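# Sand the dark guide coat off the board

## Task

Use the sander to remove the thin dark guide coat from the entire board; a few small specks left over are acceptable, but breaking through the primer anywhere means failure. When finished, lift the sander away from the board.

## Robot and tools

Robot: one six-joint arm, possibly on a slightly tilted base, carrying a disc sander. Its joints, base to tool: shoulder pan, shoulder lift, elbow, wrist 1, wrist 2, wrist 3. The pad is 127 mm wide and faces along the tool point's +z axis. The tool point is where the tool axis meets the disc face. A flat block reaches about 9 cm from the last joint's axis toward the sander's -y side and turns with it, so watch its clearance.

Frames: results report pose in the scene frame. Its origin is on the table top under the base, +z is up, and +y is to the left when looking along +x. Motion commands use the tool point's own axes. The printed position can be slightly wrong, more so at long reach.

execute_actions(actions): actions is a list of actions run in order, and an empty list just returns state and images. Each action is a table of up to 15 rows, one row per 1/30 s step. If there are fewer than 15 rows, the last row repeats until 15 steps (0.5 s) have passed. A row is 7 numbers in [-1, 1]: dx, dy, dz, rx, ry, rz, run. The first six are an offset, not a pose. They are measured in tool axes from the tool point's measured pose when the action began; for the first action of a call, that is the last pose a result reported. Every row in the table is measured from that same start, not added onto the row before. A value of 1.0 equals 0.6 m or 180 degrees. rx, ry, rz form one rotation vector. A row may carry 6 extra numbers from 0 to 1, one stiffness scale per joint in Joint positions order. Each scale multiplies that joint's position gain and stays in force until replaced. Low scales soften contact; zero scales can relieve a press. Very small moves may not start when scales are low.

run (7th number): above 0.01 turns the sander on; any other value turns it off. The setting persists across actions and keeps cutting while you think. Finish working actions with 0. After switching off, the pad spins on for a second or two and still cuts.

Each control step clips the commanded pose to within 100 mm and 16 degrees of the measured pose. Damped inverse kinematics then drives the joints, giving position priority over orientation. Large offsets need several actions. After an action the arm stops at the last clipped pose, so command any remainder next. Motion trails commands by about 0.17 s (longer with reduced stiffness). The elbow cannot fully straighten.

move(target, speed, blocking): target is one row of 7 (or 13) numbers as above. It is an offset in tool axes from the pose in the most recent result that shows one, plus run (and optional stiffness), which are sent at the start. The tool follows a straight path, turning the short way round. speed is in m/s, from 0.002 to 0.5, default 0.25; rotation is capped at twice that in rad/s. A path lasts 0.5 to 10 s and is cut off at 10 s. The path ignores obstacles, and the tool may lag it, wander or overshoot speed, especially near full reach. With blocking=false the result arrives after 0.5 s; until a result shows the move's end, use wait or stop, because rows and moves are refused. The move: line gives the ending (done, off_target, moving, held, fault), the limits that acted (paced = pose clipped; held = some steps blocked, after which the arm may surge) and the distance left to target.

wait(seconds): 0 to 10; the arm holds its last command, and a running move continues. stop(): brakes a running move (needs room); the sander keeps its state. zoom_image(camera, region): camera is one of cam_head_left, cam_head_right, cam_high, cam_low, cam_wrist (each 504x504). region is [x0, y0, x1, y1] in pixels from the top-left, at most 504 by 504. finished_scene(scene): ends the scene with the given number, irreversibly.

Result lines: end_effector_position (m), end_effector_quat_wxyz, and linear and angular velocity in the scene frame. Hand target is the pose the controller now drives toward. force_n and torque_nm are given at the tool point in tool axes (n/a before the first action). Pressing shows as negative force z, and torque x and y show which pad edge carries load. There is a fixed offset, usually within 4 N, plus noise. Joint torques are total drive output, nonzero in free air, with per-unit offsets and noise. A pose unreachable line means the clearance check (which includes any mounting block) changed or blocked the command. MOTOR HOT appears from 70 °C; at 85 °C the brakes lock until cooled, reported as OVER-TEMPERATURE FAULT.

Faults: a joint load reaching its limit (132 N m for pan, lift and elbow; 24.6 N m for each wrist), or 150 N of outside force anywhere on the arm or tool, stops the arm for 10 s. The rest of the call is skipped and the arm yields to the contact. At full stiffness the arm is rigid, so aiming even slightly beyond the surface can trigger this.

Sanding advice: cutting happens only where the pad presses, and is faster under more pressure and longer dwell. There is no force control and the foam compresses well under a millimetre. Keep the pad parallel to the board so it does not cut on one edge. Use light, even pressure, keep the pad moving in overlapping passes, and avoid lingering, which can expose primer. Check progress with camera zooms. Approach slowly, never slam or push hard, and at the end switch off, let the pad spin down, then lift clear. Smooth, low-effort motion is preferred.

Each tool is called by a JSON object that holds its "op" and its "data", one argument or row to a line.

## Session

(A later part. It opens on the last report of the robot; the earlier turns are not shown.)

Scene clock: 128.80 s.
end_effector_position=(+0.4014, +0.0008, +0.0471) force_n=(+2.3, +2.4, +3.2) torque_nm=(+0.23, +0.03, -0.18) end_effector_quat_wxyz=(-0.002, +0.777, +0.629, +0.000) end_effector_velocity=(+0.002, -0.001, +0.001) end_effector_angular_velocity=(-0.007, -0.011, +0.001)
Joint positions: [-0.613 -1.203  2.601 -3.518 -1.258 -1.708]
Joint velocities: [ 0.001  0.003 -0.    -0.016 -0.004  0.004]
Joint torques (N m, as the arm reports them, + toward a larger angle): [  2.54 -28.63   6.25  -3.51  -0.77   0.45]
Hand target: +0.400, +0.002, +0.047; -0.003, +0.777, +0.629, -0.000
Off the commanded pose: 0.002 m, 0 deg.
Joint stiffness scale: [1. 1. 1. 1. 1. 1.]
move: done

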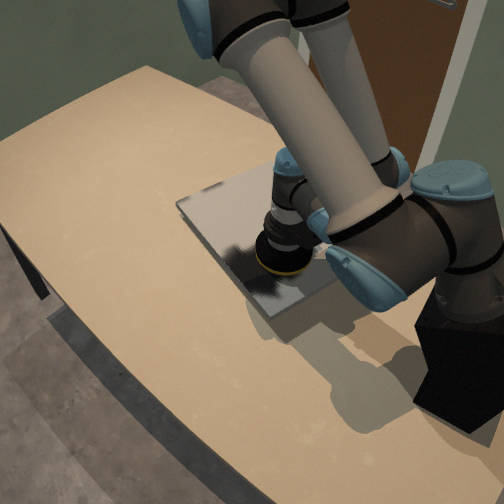

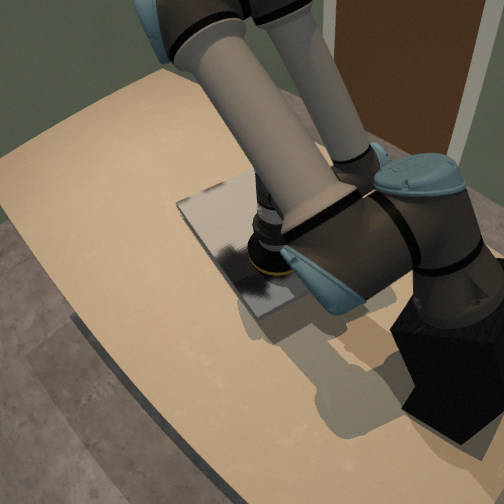

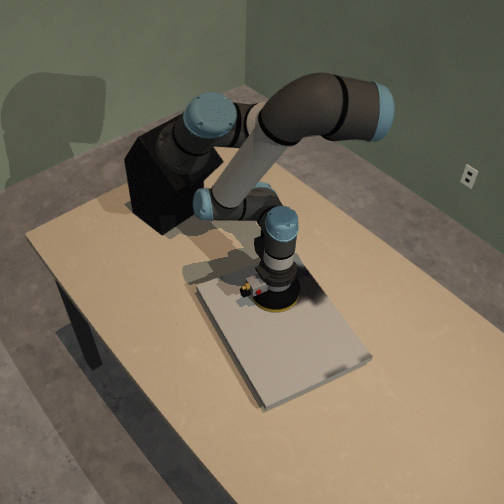

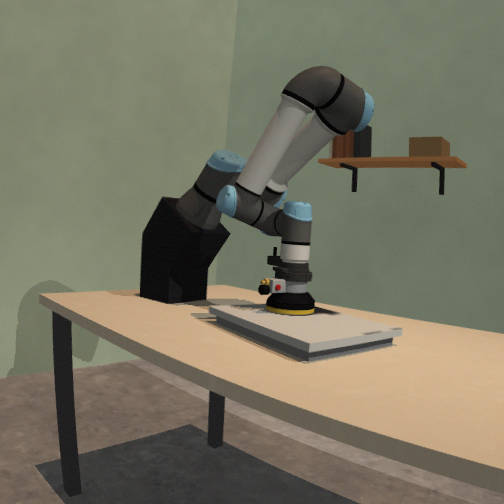

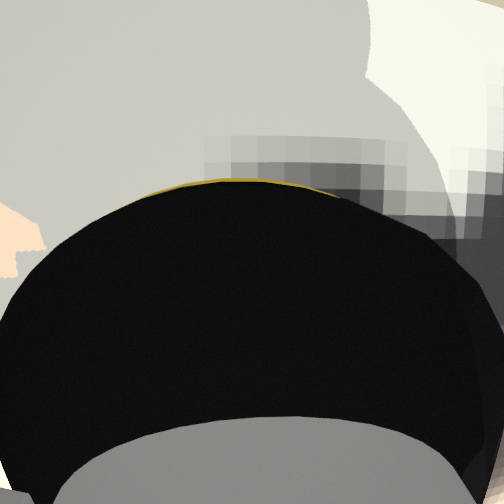

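{"op": "move", "data": {
  "target": [0.0083, -0.0173, 0.0207, 0.0068, 0.0, 0.001, 1],
  "speed": 0.035
}}

{"op": "wait", "data": {
  "seconds": 1.1
}}

{"op": "move", "data": {
  "target": [0.1117, -0.055, 0.0122, 0.007, -0.0008, 0.001, 1],
  "speed": 0.13
}}

{"op": "wait", "data": {
  "seconds": 1.1
}}

{"op": "move", "data": {
  "target": [0.0, 0.1167, 0.0153, 0.0108, -0.0008, 0.0015, 1],
  "speed": 0.13
}}

{"op": "wait", "data": {
  "seconds": 1.1
}}

{"op": "move", "data": {
  "target": [-0.052, 0.3367, 0.0383, 0.020, 0.0008, 0.0038, 1],
  "speed": 0.22
}}

{"op": "wait", "data": {
  "seconds": 0.5
}}

{"op": "move", "data": {
  "target": [0.0, -0.03, -0.012, -0.0015, 0, 0, 0],
  "speed": 0.1
}}

Scene clock: 134.40 s.
end_effector_position=(+0.3983, +0.0067, +0.0420) force_n=(-4.8, -0.3, -50.0) torque_nm=(+0.14, +0.89, -0.13) end_effector_quat_wxyz=(-0.000, +0.777, +0.630, -0.000) end_effector_velocity=(+0.000, +0.001, -0.001) end_effector_angular_velocity=(-0.005, -0.005, -0.003)
Joint positions: [-0.592 -1.173  2.6   -3.555 -1.272 -1.691]
Joint velocities: [ 0.005  0.007  0.    -0.015 -0.006  0.009]
Joint torques (N m, as the arm reports them, + toward a larger angle): [  4.24 -12.29   0.24   2.16  -0.54   0.48]
Hand target: +0.392, +0.008, +0.035; -0.010, +0.778, +0.628, -0.006
Off the commanded pose: 0.010 m, 1 deg.
Joint stiffness scale: [1. 1. 1. 1. 1. 1.]
move: off_target

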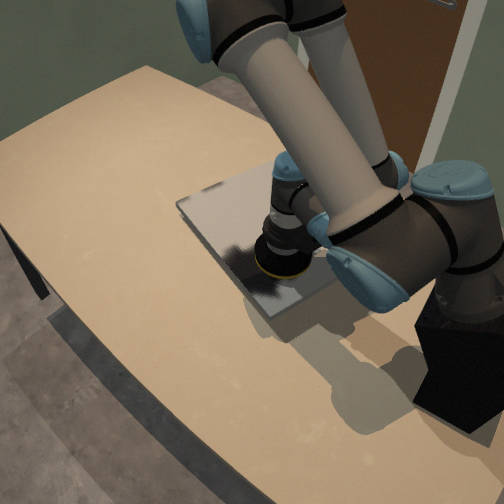

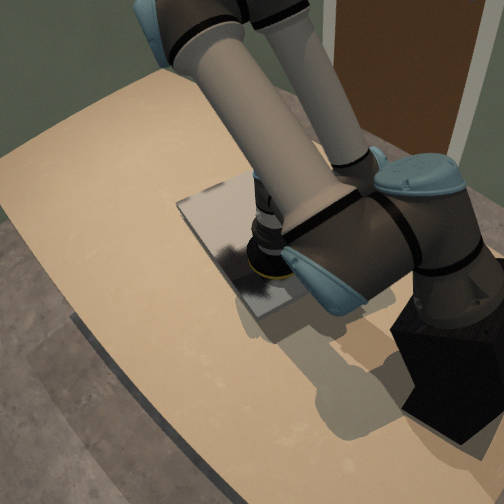

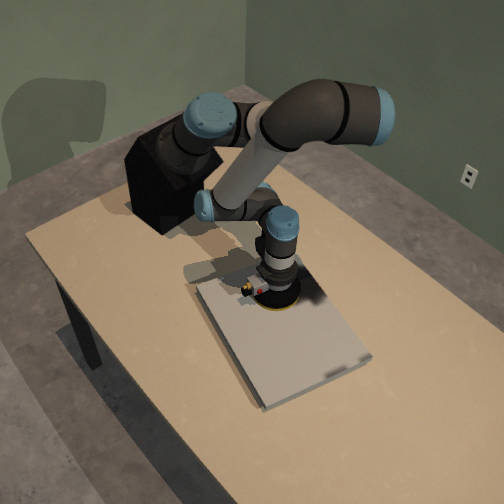

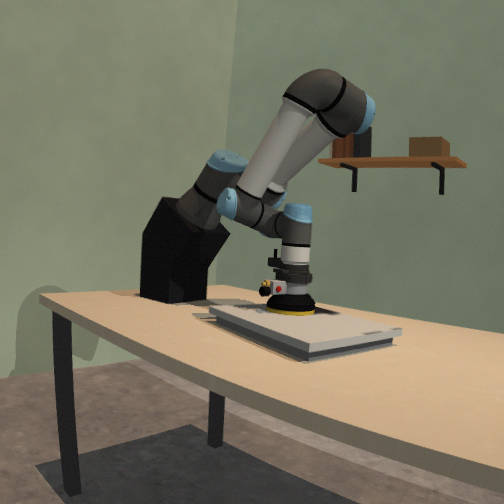

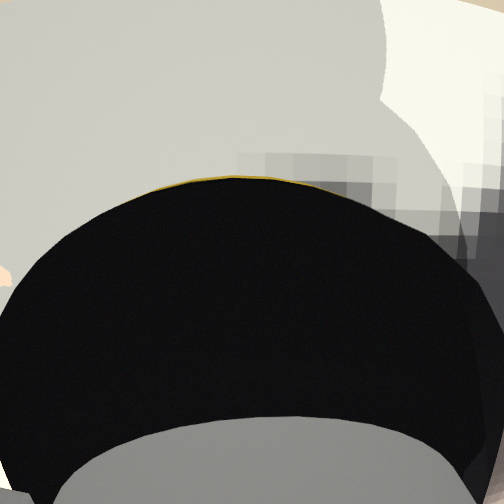

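Scene clock: 135.50 s.
end_effector_position=(+0.3984, +0.0065, +0.0420) force_n=(-3.4, +0.3, -50.0) torque_nm=(-0.11, +0.89, -0.18) end_effector_quat_wxyz=(+0.001, +0.777, +0.630, -0.000) end_effector_velocity=(-0.000, +0.001, -0.000) end_effector_angular_velocity=(+0.003, +0.000, -0.001)
Joint positions: [-0.591 -1.173  2.6   -3.557 -1.274 -1.689]
Joint velocities: [0.    0.    0.    0.001 0.003 0.   ]
Joint torques (N m, as the arm reports them, + toward a larger angle): [  4.29 -10.57  -0.94   2.35  -0.08   0.24]
Hand target: +0.392, +0.008, +0.035; -0.010, +0.778, +0.628, -0.006
Off the commanded pose: 0.010 m, 1 deg.
Joint stiffness scale: [1. 1. 1. 1. 1. 1.]
wait: 1.10 s; no rest ("run" is on)

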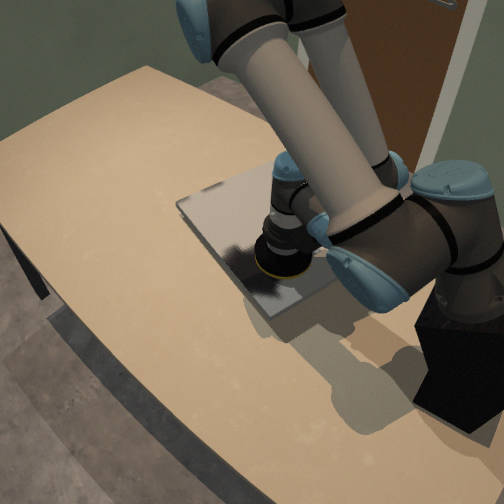

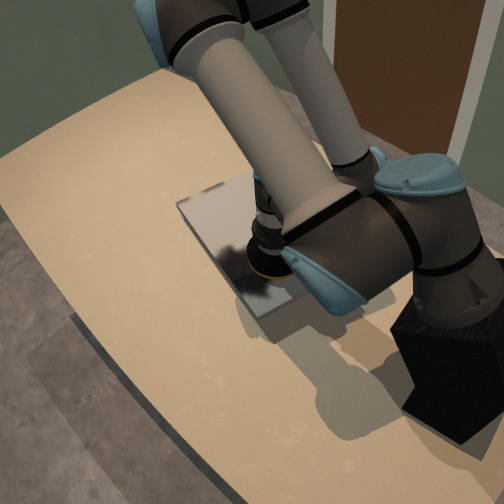

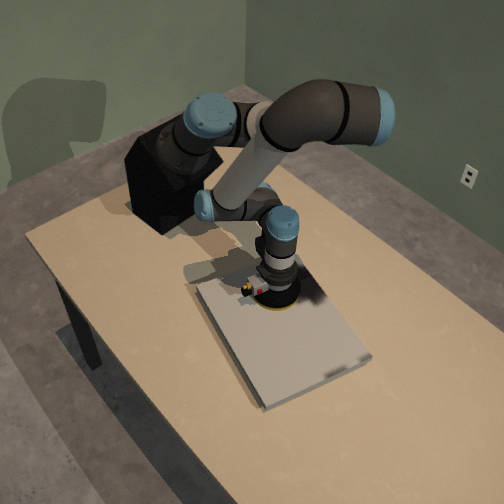

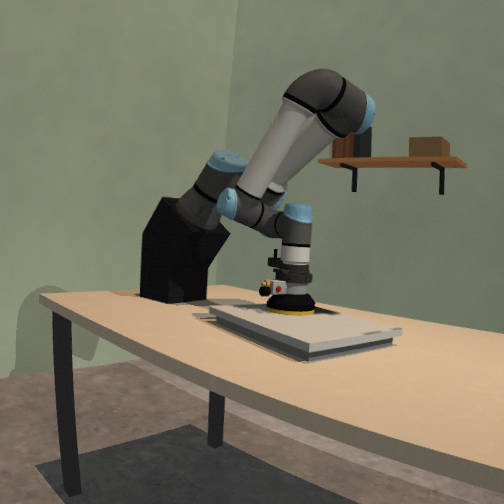

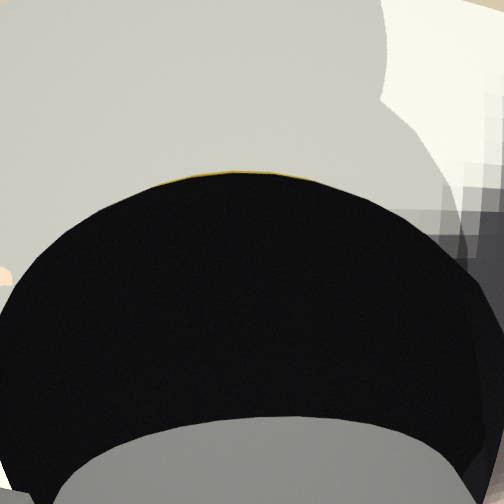

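Scene clock: 136.50 s.
end_effector_position=(+0.3846, +0.0797, +0.0420) force_n=(+1.0, -0.4, -50.0) torque_nm=(+0.74, -0.21, -0.24) end_effector_quat_wxyz=(-0.000, +0.776, +0.631, -0.000) end_effector_velocity=(+0.002, -0.004, -0.000) end_effector_angular_velocity=(-0.022, -0.004, -0.019)
Joint positions: [-0.373 -1.143  2.607 -3.636 -1.393 -1.505]
Joint velocities: [ 0.003  0.001 -0.005 -0.004 -0.023  0.023]
Joint torques (N m, as the arm reports them, + toward a larger angle): [  5.06 -13.44  -1.24   2.1   -0.49   0.62]
Hand target: +0.380, +0.079, +0.035; -0.007, +0.778, +0.629, -0.008
Off the commanded pose: 0.009 m, 1 deg.
Joint stiffness scale: [1. 1. 1. 1. 1. 1.]
move: off_target

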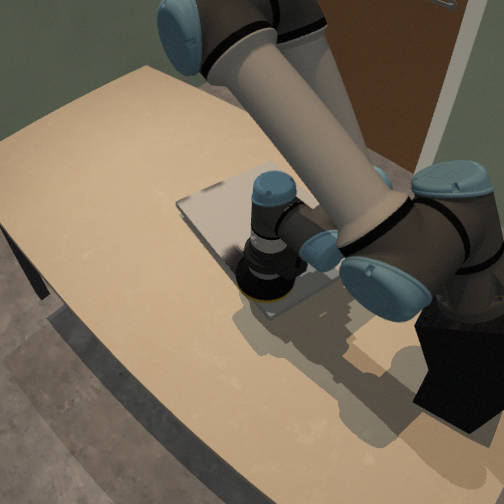

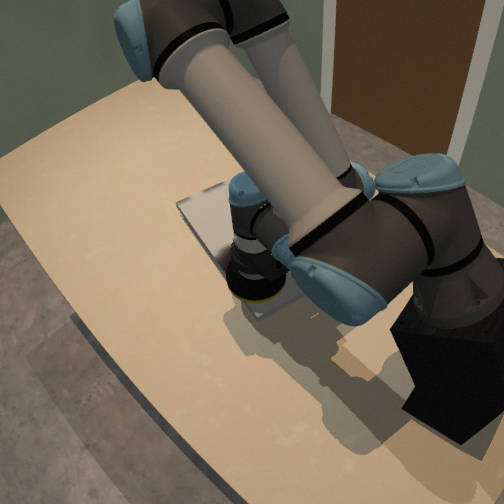

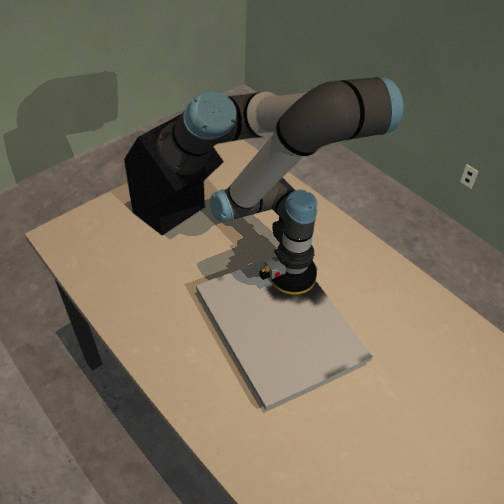

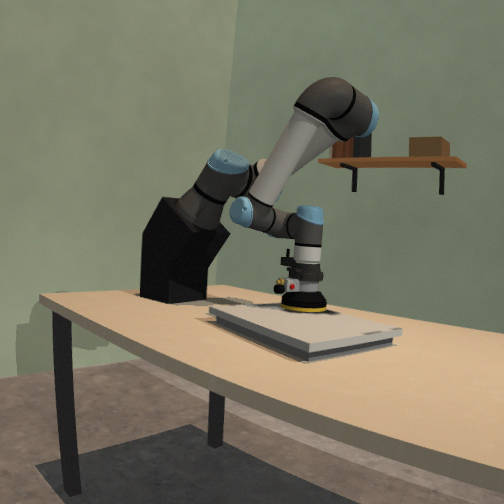

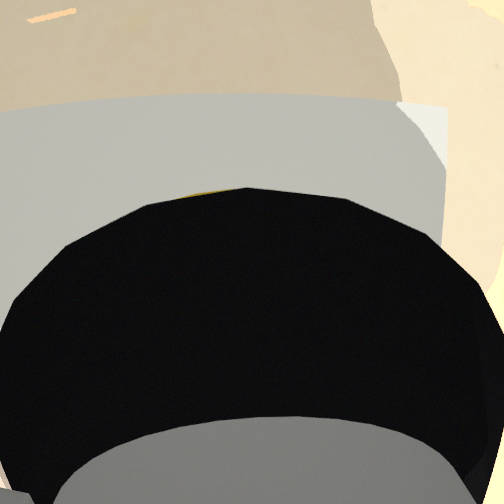

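Scene clock: 137.60 s.
end_effector_position=(+0.3849, +0.0793, +0.0420) force_n=(-0.5, +3.4, -50.0) torque_nm=(-0.03, +0.24, -0.25) end_effector_quat_wxyz=(+0.001, +0.776, +0.630, -0.001) end_effector_velocity=(-0.000, +0.001, -0.000) end_effector_angular_velocity=(+0.004, +0.001, +0.000)
Joint positions: [-0.372 -1.143  2.606 -3.637 -1.396 -1.502]
Joint velocities: [ 0.     0.     0.     0.001  0.004 -0.   ]
Joint torques (N m, as the arm reports them, + toward a larger angle): [  3.83 -13.37  -1.66   2.6   -0.04   0.4 ]
Hand target: +0.380, +0.079, +0.035; -0.007, +0.778, +0.629, -0.008
Off the commanded pose: 0.009 m, 1 deg.
Joint stiffness scale: [1. 1. 1. 1. 1. 1.]
wait: 1.10 s; no rest ("run" is on)

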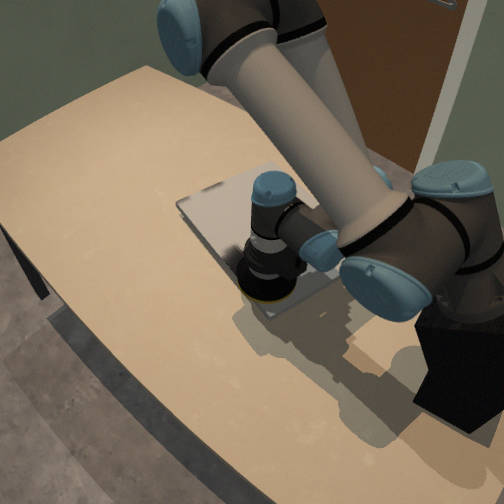

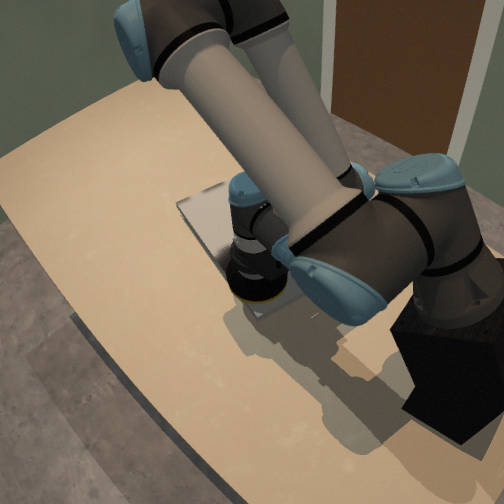

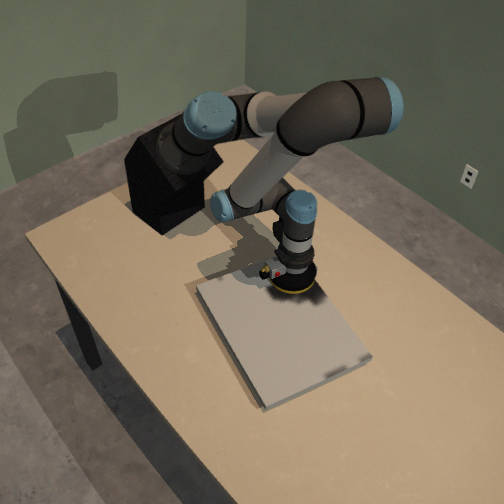

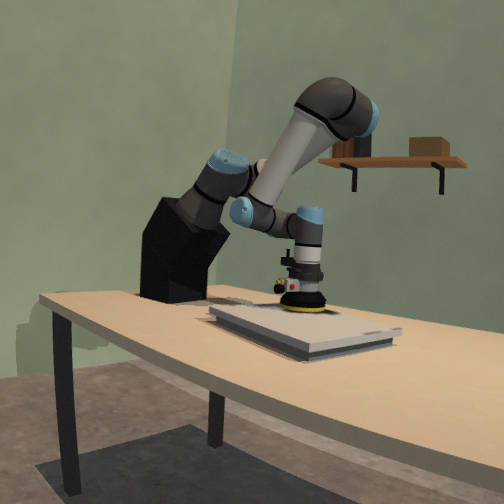

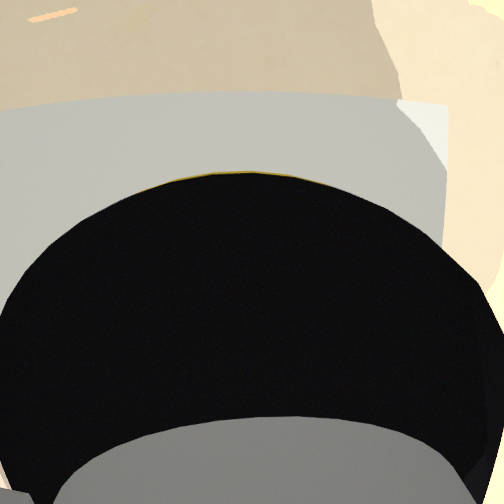

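Scene clock: 138.60 s.
end_effector_position=(+0.4629, +0.0657, +0.0419) force_n=(+1.9, +8.3, -50.0) torque_nm=(+0.11, -0.11, -0.28) end_effector_quat_wxyz=(+0.001, +0.776, +0.631, -0.001) end_effector_velocity=(-0.003, +0.001, -0.000) end_effector_angular_velocity=(+0.007, +0.018, -0.004)
Joint positions: [-0.38  -1.253  2.43  -3.35  -1.392 -1.511]
Joint velocities: [-0.    -0.006 -0.     0.025  0.005  0.   ]
Joint torques (N m, as the arm reports them, + toward a larger angle): [  1.68 -14.74  -0.54   2.62   0.08   0.04]
Hand target: +0.453, +0.065, +0.033; -0.011, +0.778, +0.628, -0.012
Off the commanded pose: 0.013 m, 2 deg.
Joint stiffness scale: [1. 1. 1. 1. 1. 1.]
move: off_target

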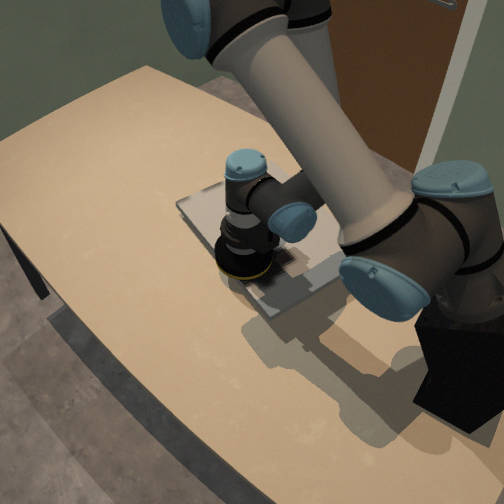

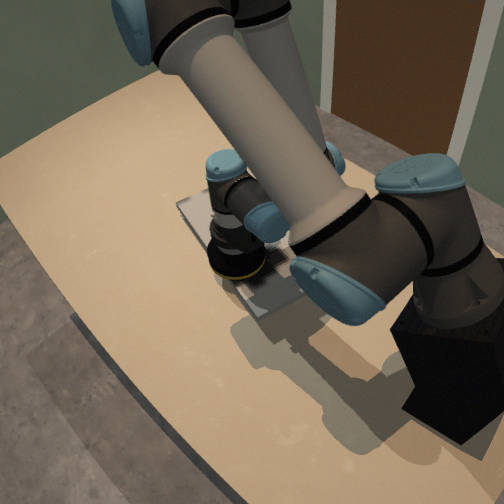

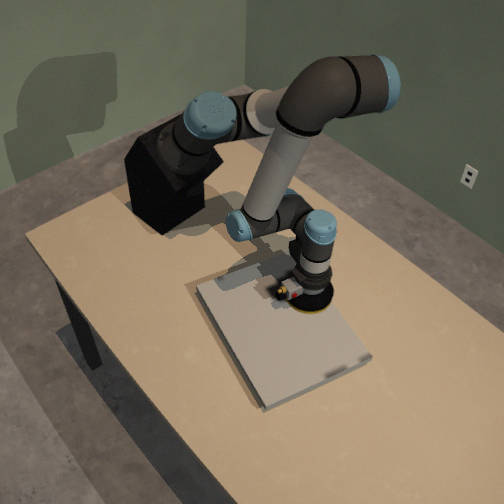

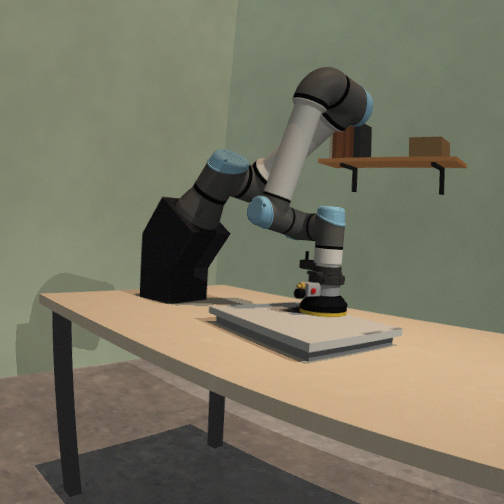

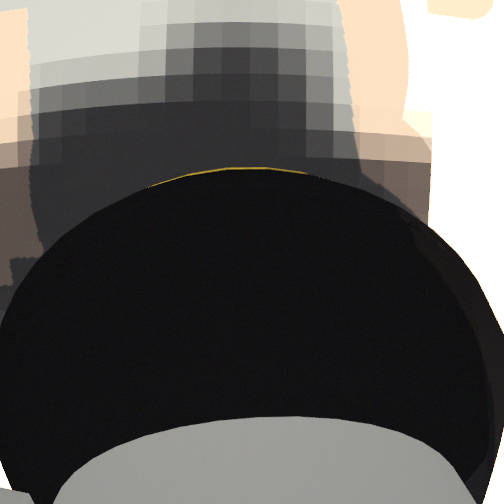

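Scene clock: 139.70 s.
end_effector_position=(+0.4629, +0.0657, +0.0419) force_n=(-2.2, +0.7, -50.0) torque_nm=(+1.02, +0.02, -0.60) end_effector_quat_wxyz=(+0.000, +0.776, +0.631, -0.002) end_effector_velocity=(-0.000, -0.001, -0.000) end_effector_angular_velocity=(-0.004, +0.002, -0.000)
Joint positions: [-0.38  -1.254  2.43  -3.347 -1.392 -1.511]
Joint velocities: [ 0.    -0.    -0.001  0.002 -0.004  0.   ]
Joint torques (N m, as the arm reports them, + toward a larger angle): [  1.8  -15.12  -1.09   2.97   0.19   0.08]
Hand target: +0.453, +0.065, +0.033; -0.011, +0.778, +0.628, -0.012
Off the commanded pose: 0.013 m, 2 deg.
Joint stiffness scale: [1. 1. 1. 1. 1. 1.]
wait: 1.10 s; no rest ("run" is on)

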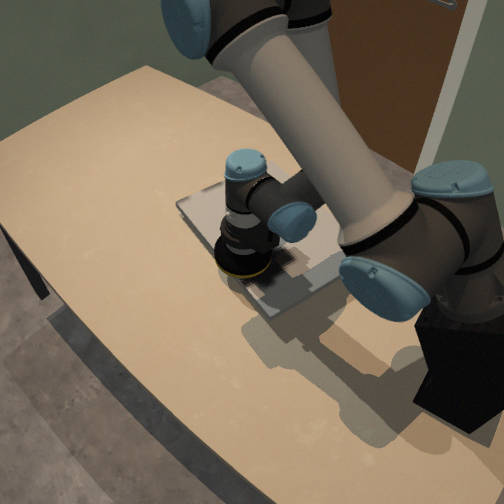

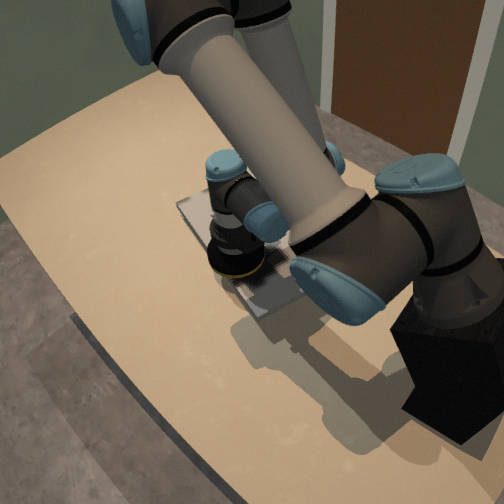

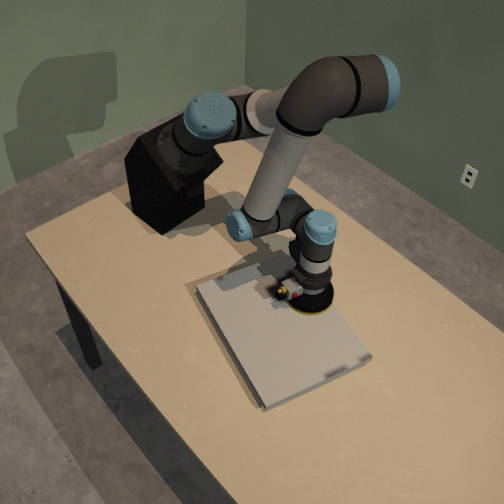

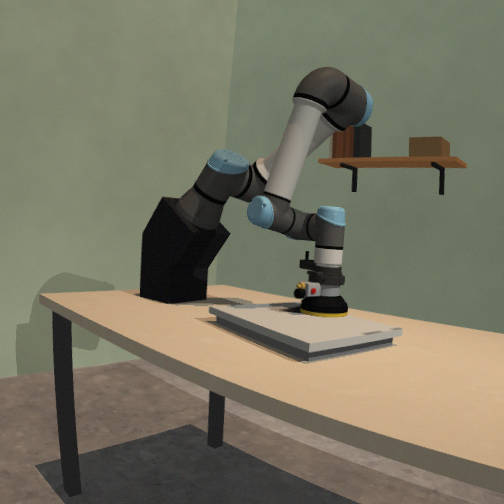

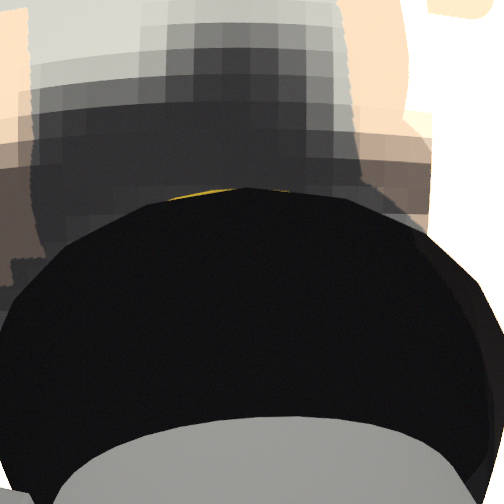

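Scene clock: 141.17 s.
end_effector_position=(+0.6747, -0.0070, +0.0416) force_n=(-2.3, +1.0, -50.0) torque_nm=(+1.28, +0.71, -0.09) end_effector_quat_wxyz=(-0.003, +0.776, +0.630, -0.004) end_effector_velocity=(-0.000, +0.001, -0.001) end_effector_angular_velocity=(+0.007, +0.018, -0.003)
Joint positions: [-0.454 -1.216  1.861 -2.794 -1.349 -1.574]
Joint velocities: [ 0.     0.001 -0.01   0.029  0.003 -0.001]
Joint torques (N m, as the arm reports them, + toward a larger angle): [  0.93 -17.88  -5.18   1.36  -0.16  -0.06]
Hand target: +0.654, -0.006, +0.020; -0.025, +0.779, +0.626, -0.020
Off the commanded pose: 0.031 m, 3 deg.
Joint stiffness scale: [1. 1. 1. 1. 1. 1.]
move: off_target

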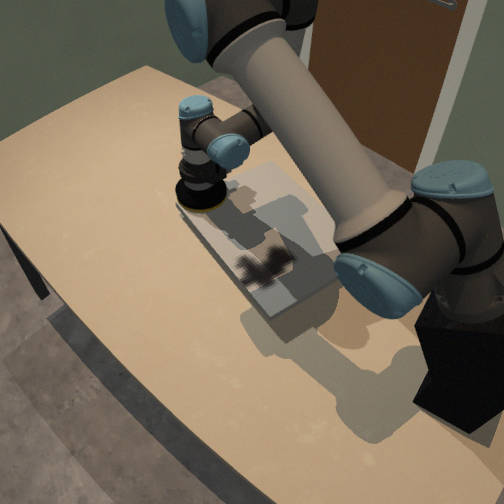

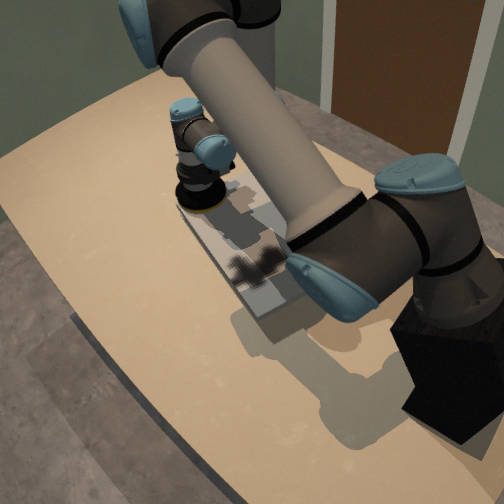

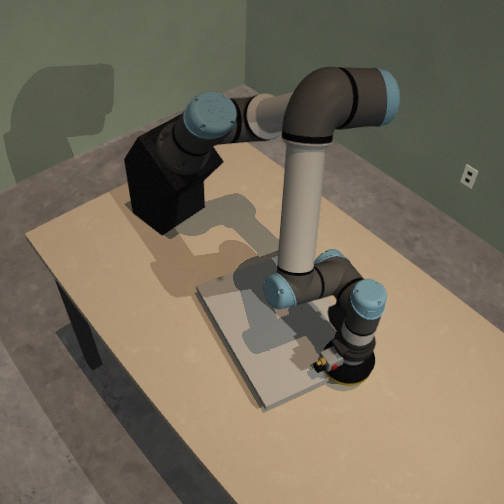

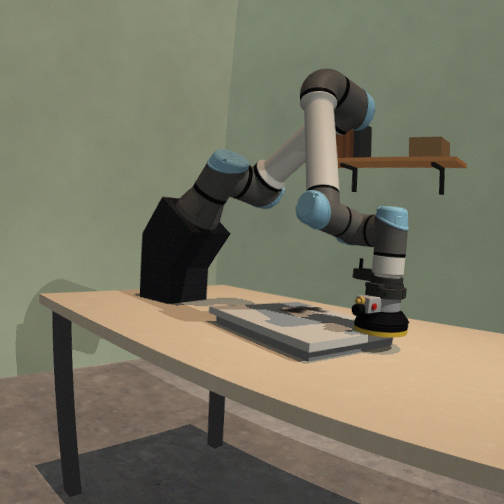

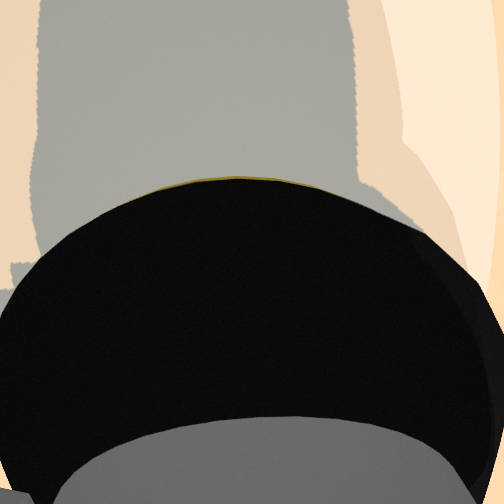

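Scene clock: 141.67 s.
end_effector_position=(+0.6747, -0.0070, +0.0415) force_n=(+6.2, +6.7, -50.0) torque_nm=(+1.03, -0.71, -0.34) end_effector_quat_wxyz=(-0.004, +0.776, +0.630, -0.004) end_effector_velocity=(-0.000, +0.000, -0.000) end_effector_angular_velocity=(+0.001, +0.000, -0.000)
Joint positions: [-0.454 -1.216  1.86  -2.792 -1.349 -1.574]
Joint velocities: [ 0.     0.    -0.     0.001  0.001 -0.   ]
Joint torques (N m, as the arm reports them, + toward a larger angle): [  1.38 -17.77  -2.88   1.08  -0.27   0.08]
Hand target: +0.654, -0.006, +0.020; -0.025, +0.779, +0.626, -0.020
Off the commanded pose: 0.031 m, 3 deg.
Joint stiffness scale: [1. 1. 1. 1. 1. 1.]
wait: 0.50 s; no rest ("run" is on)

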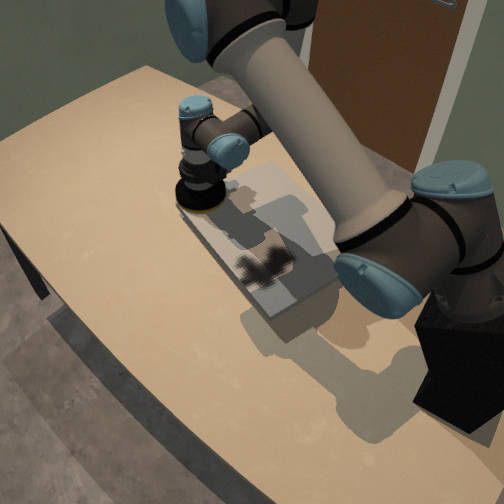

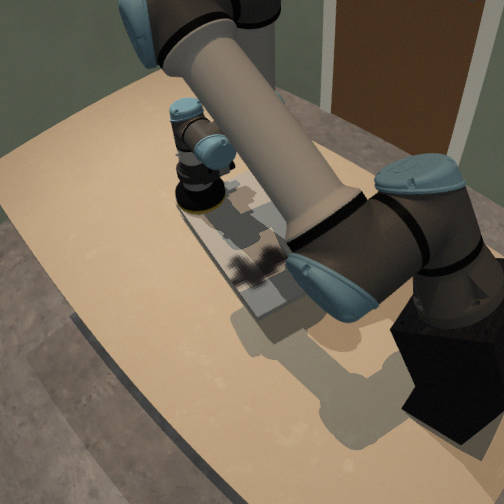

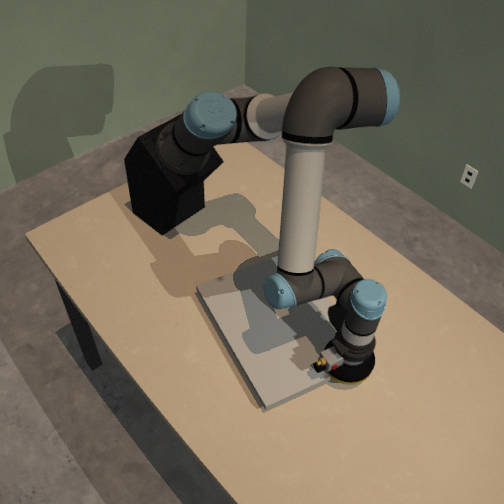

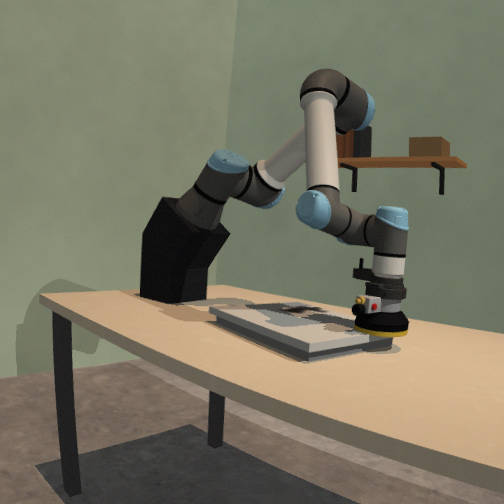

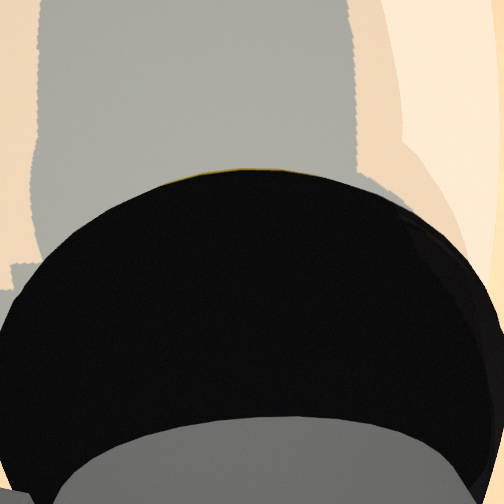

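Scene clock: 142.47 s.
end_effector_position=(+0.6575, -0.0024, +0.0480) force_n=(+4.5, +3.8, +1.1) torque_nm=(+0.72, -0.38, +0.05) end_effector_quat_wxyz=(-0.003, +0.776, +0.631, -0.003) end_effector_velocity=(+0.002, -0.002, +0.001) end_effector_angular_velocity=(-0.004, -0.008, -0.000)
Joint positions: [-0.455 -1.245  1.919 -2.825 -1.348 -1.575]
Joint velocities: [-0.003 -0.001  0.    -0.008 -0.001 -0.   ]
Joint torques (N m, as the arm reports them, + toward a larger angle): [ -0.98 -48.77  -9.71  -3.65   0.45  -0.18]
Hand target: +0.657, -0.003, +0.049; -0.002, +0.776, +0.630, -0.003
Off the commanded pose: 0.001 m, 0 deg.
Joint stiffness scale: [1. 1. 1. 1. 1. 1.]
move: done

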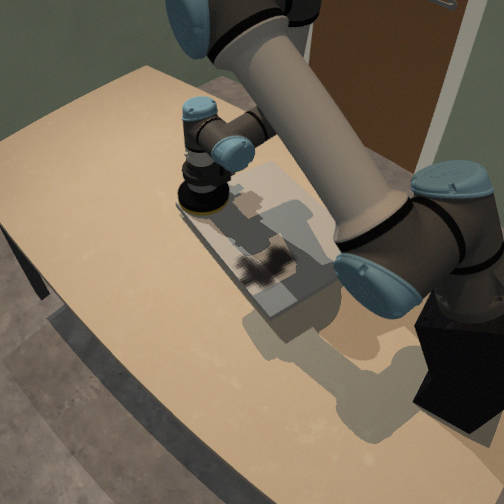

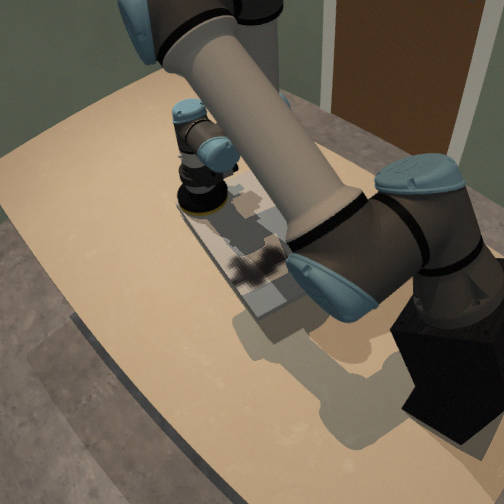

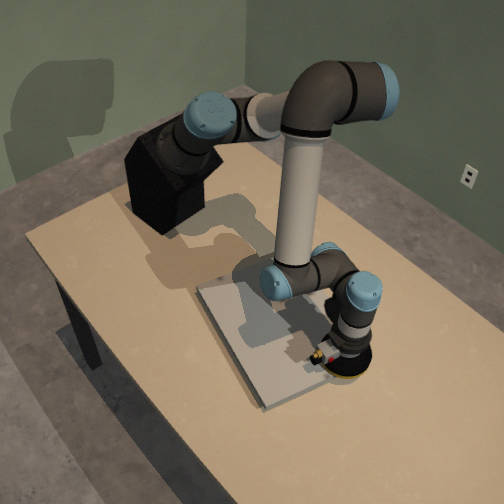

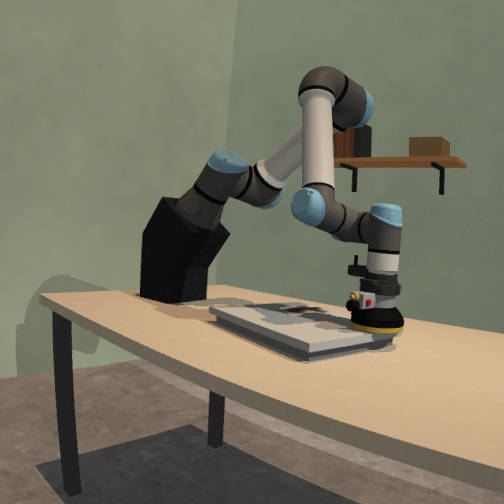

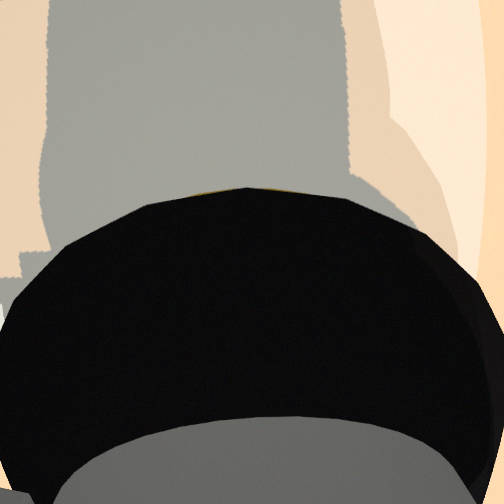

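{"op": "zoom_image", "data": {
  "camera": "cam_head_left",
  "region": [160, 140, 400, 360]
}}

{"op": "zoom_image", "data": {
  "camera": "cam_head_left",
  "region": [215, 225, 325, 325]
}}

Region (160, 140, 400, 360) of cam_head_left's 504x504 image, scaled by 2.100, with more detail than that image has; it fills the top 462 rows of this view, and the rest is white.

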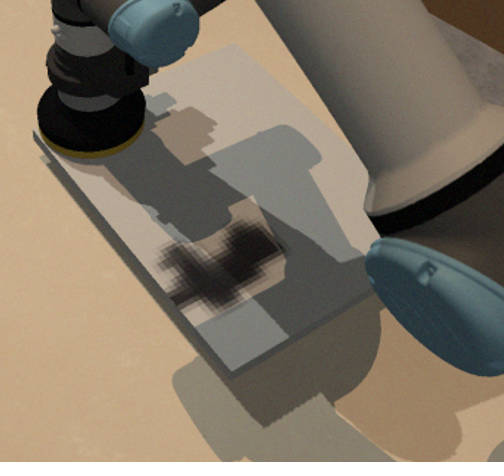

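Region (215, 225, 325, 325) of cam_head_left's 504x504 image, scaled by 4.582, with more detail than that image has; it fills the top 458 rows of this view, and the rest is white.

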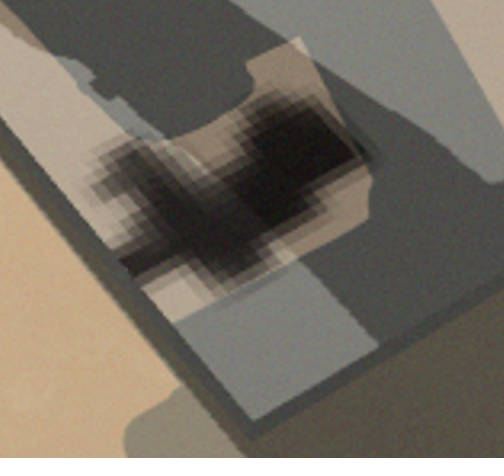

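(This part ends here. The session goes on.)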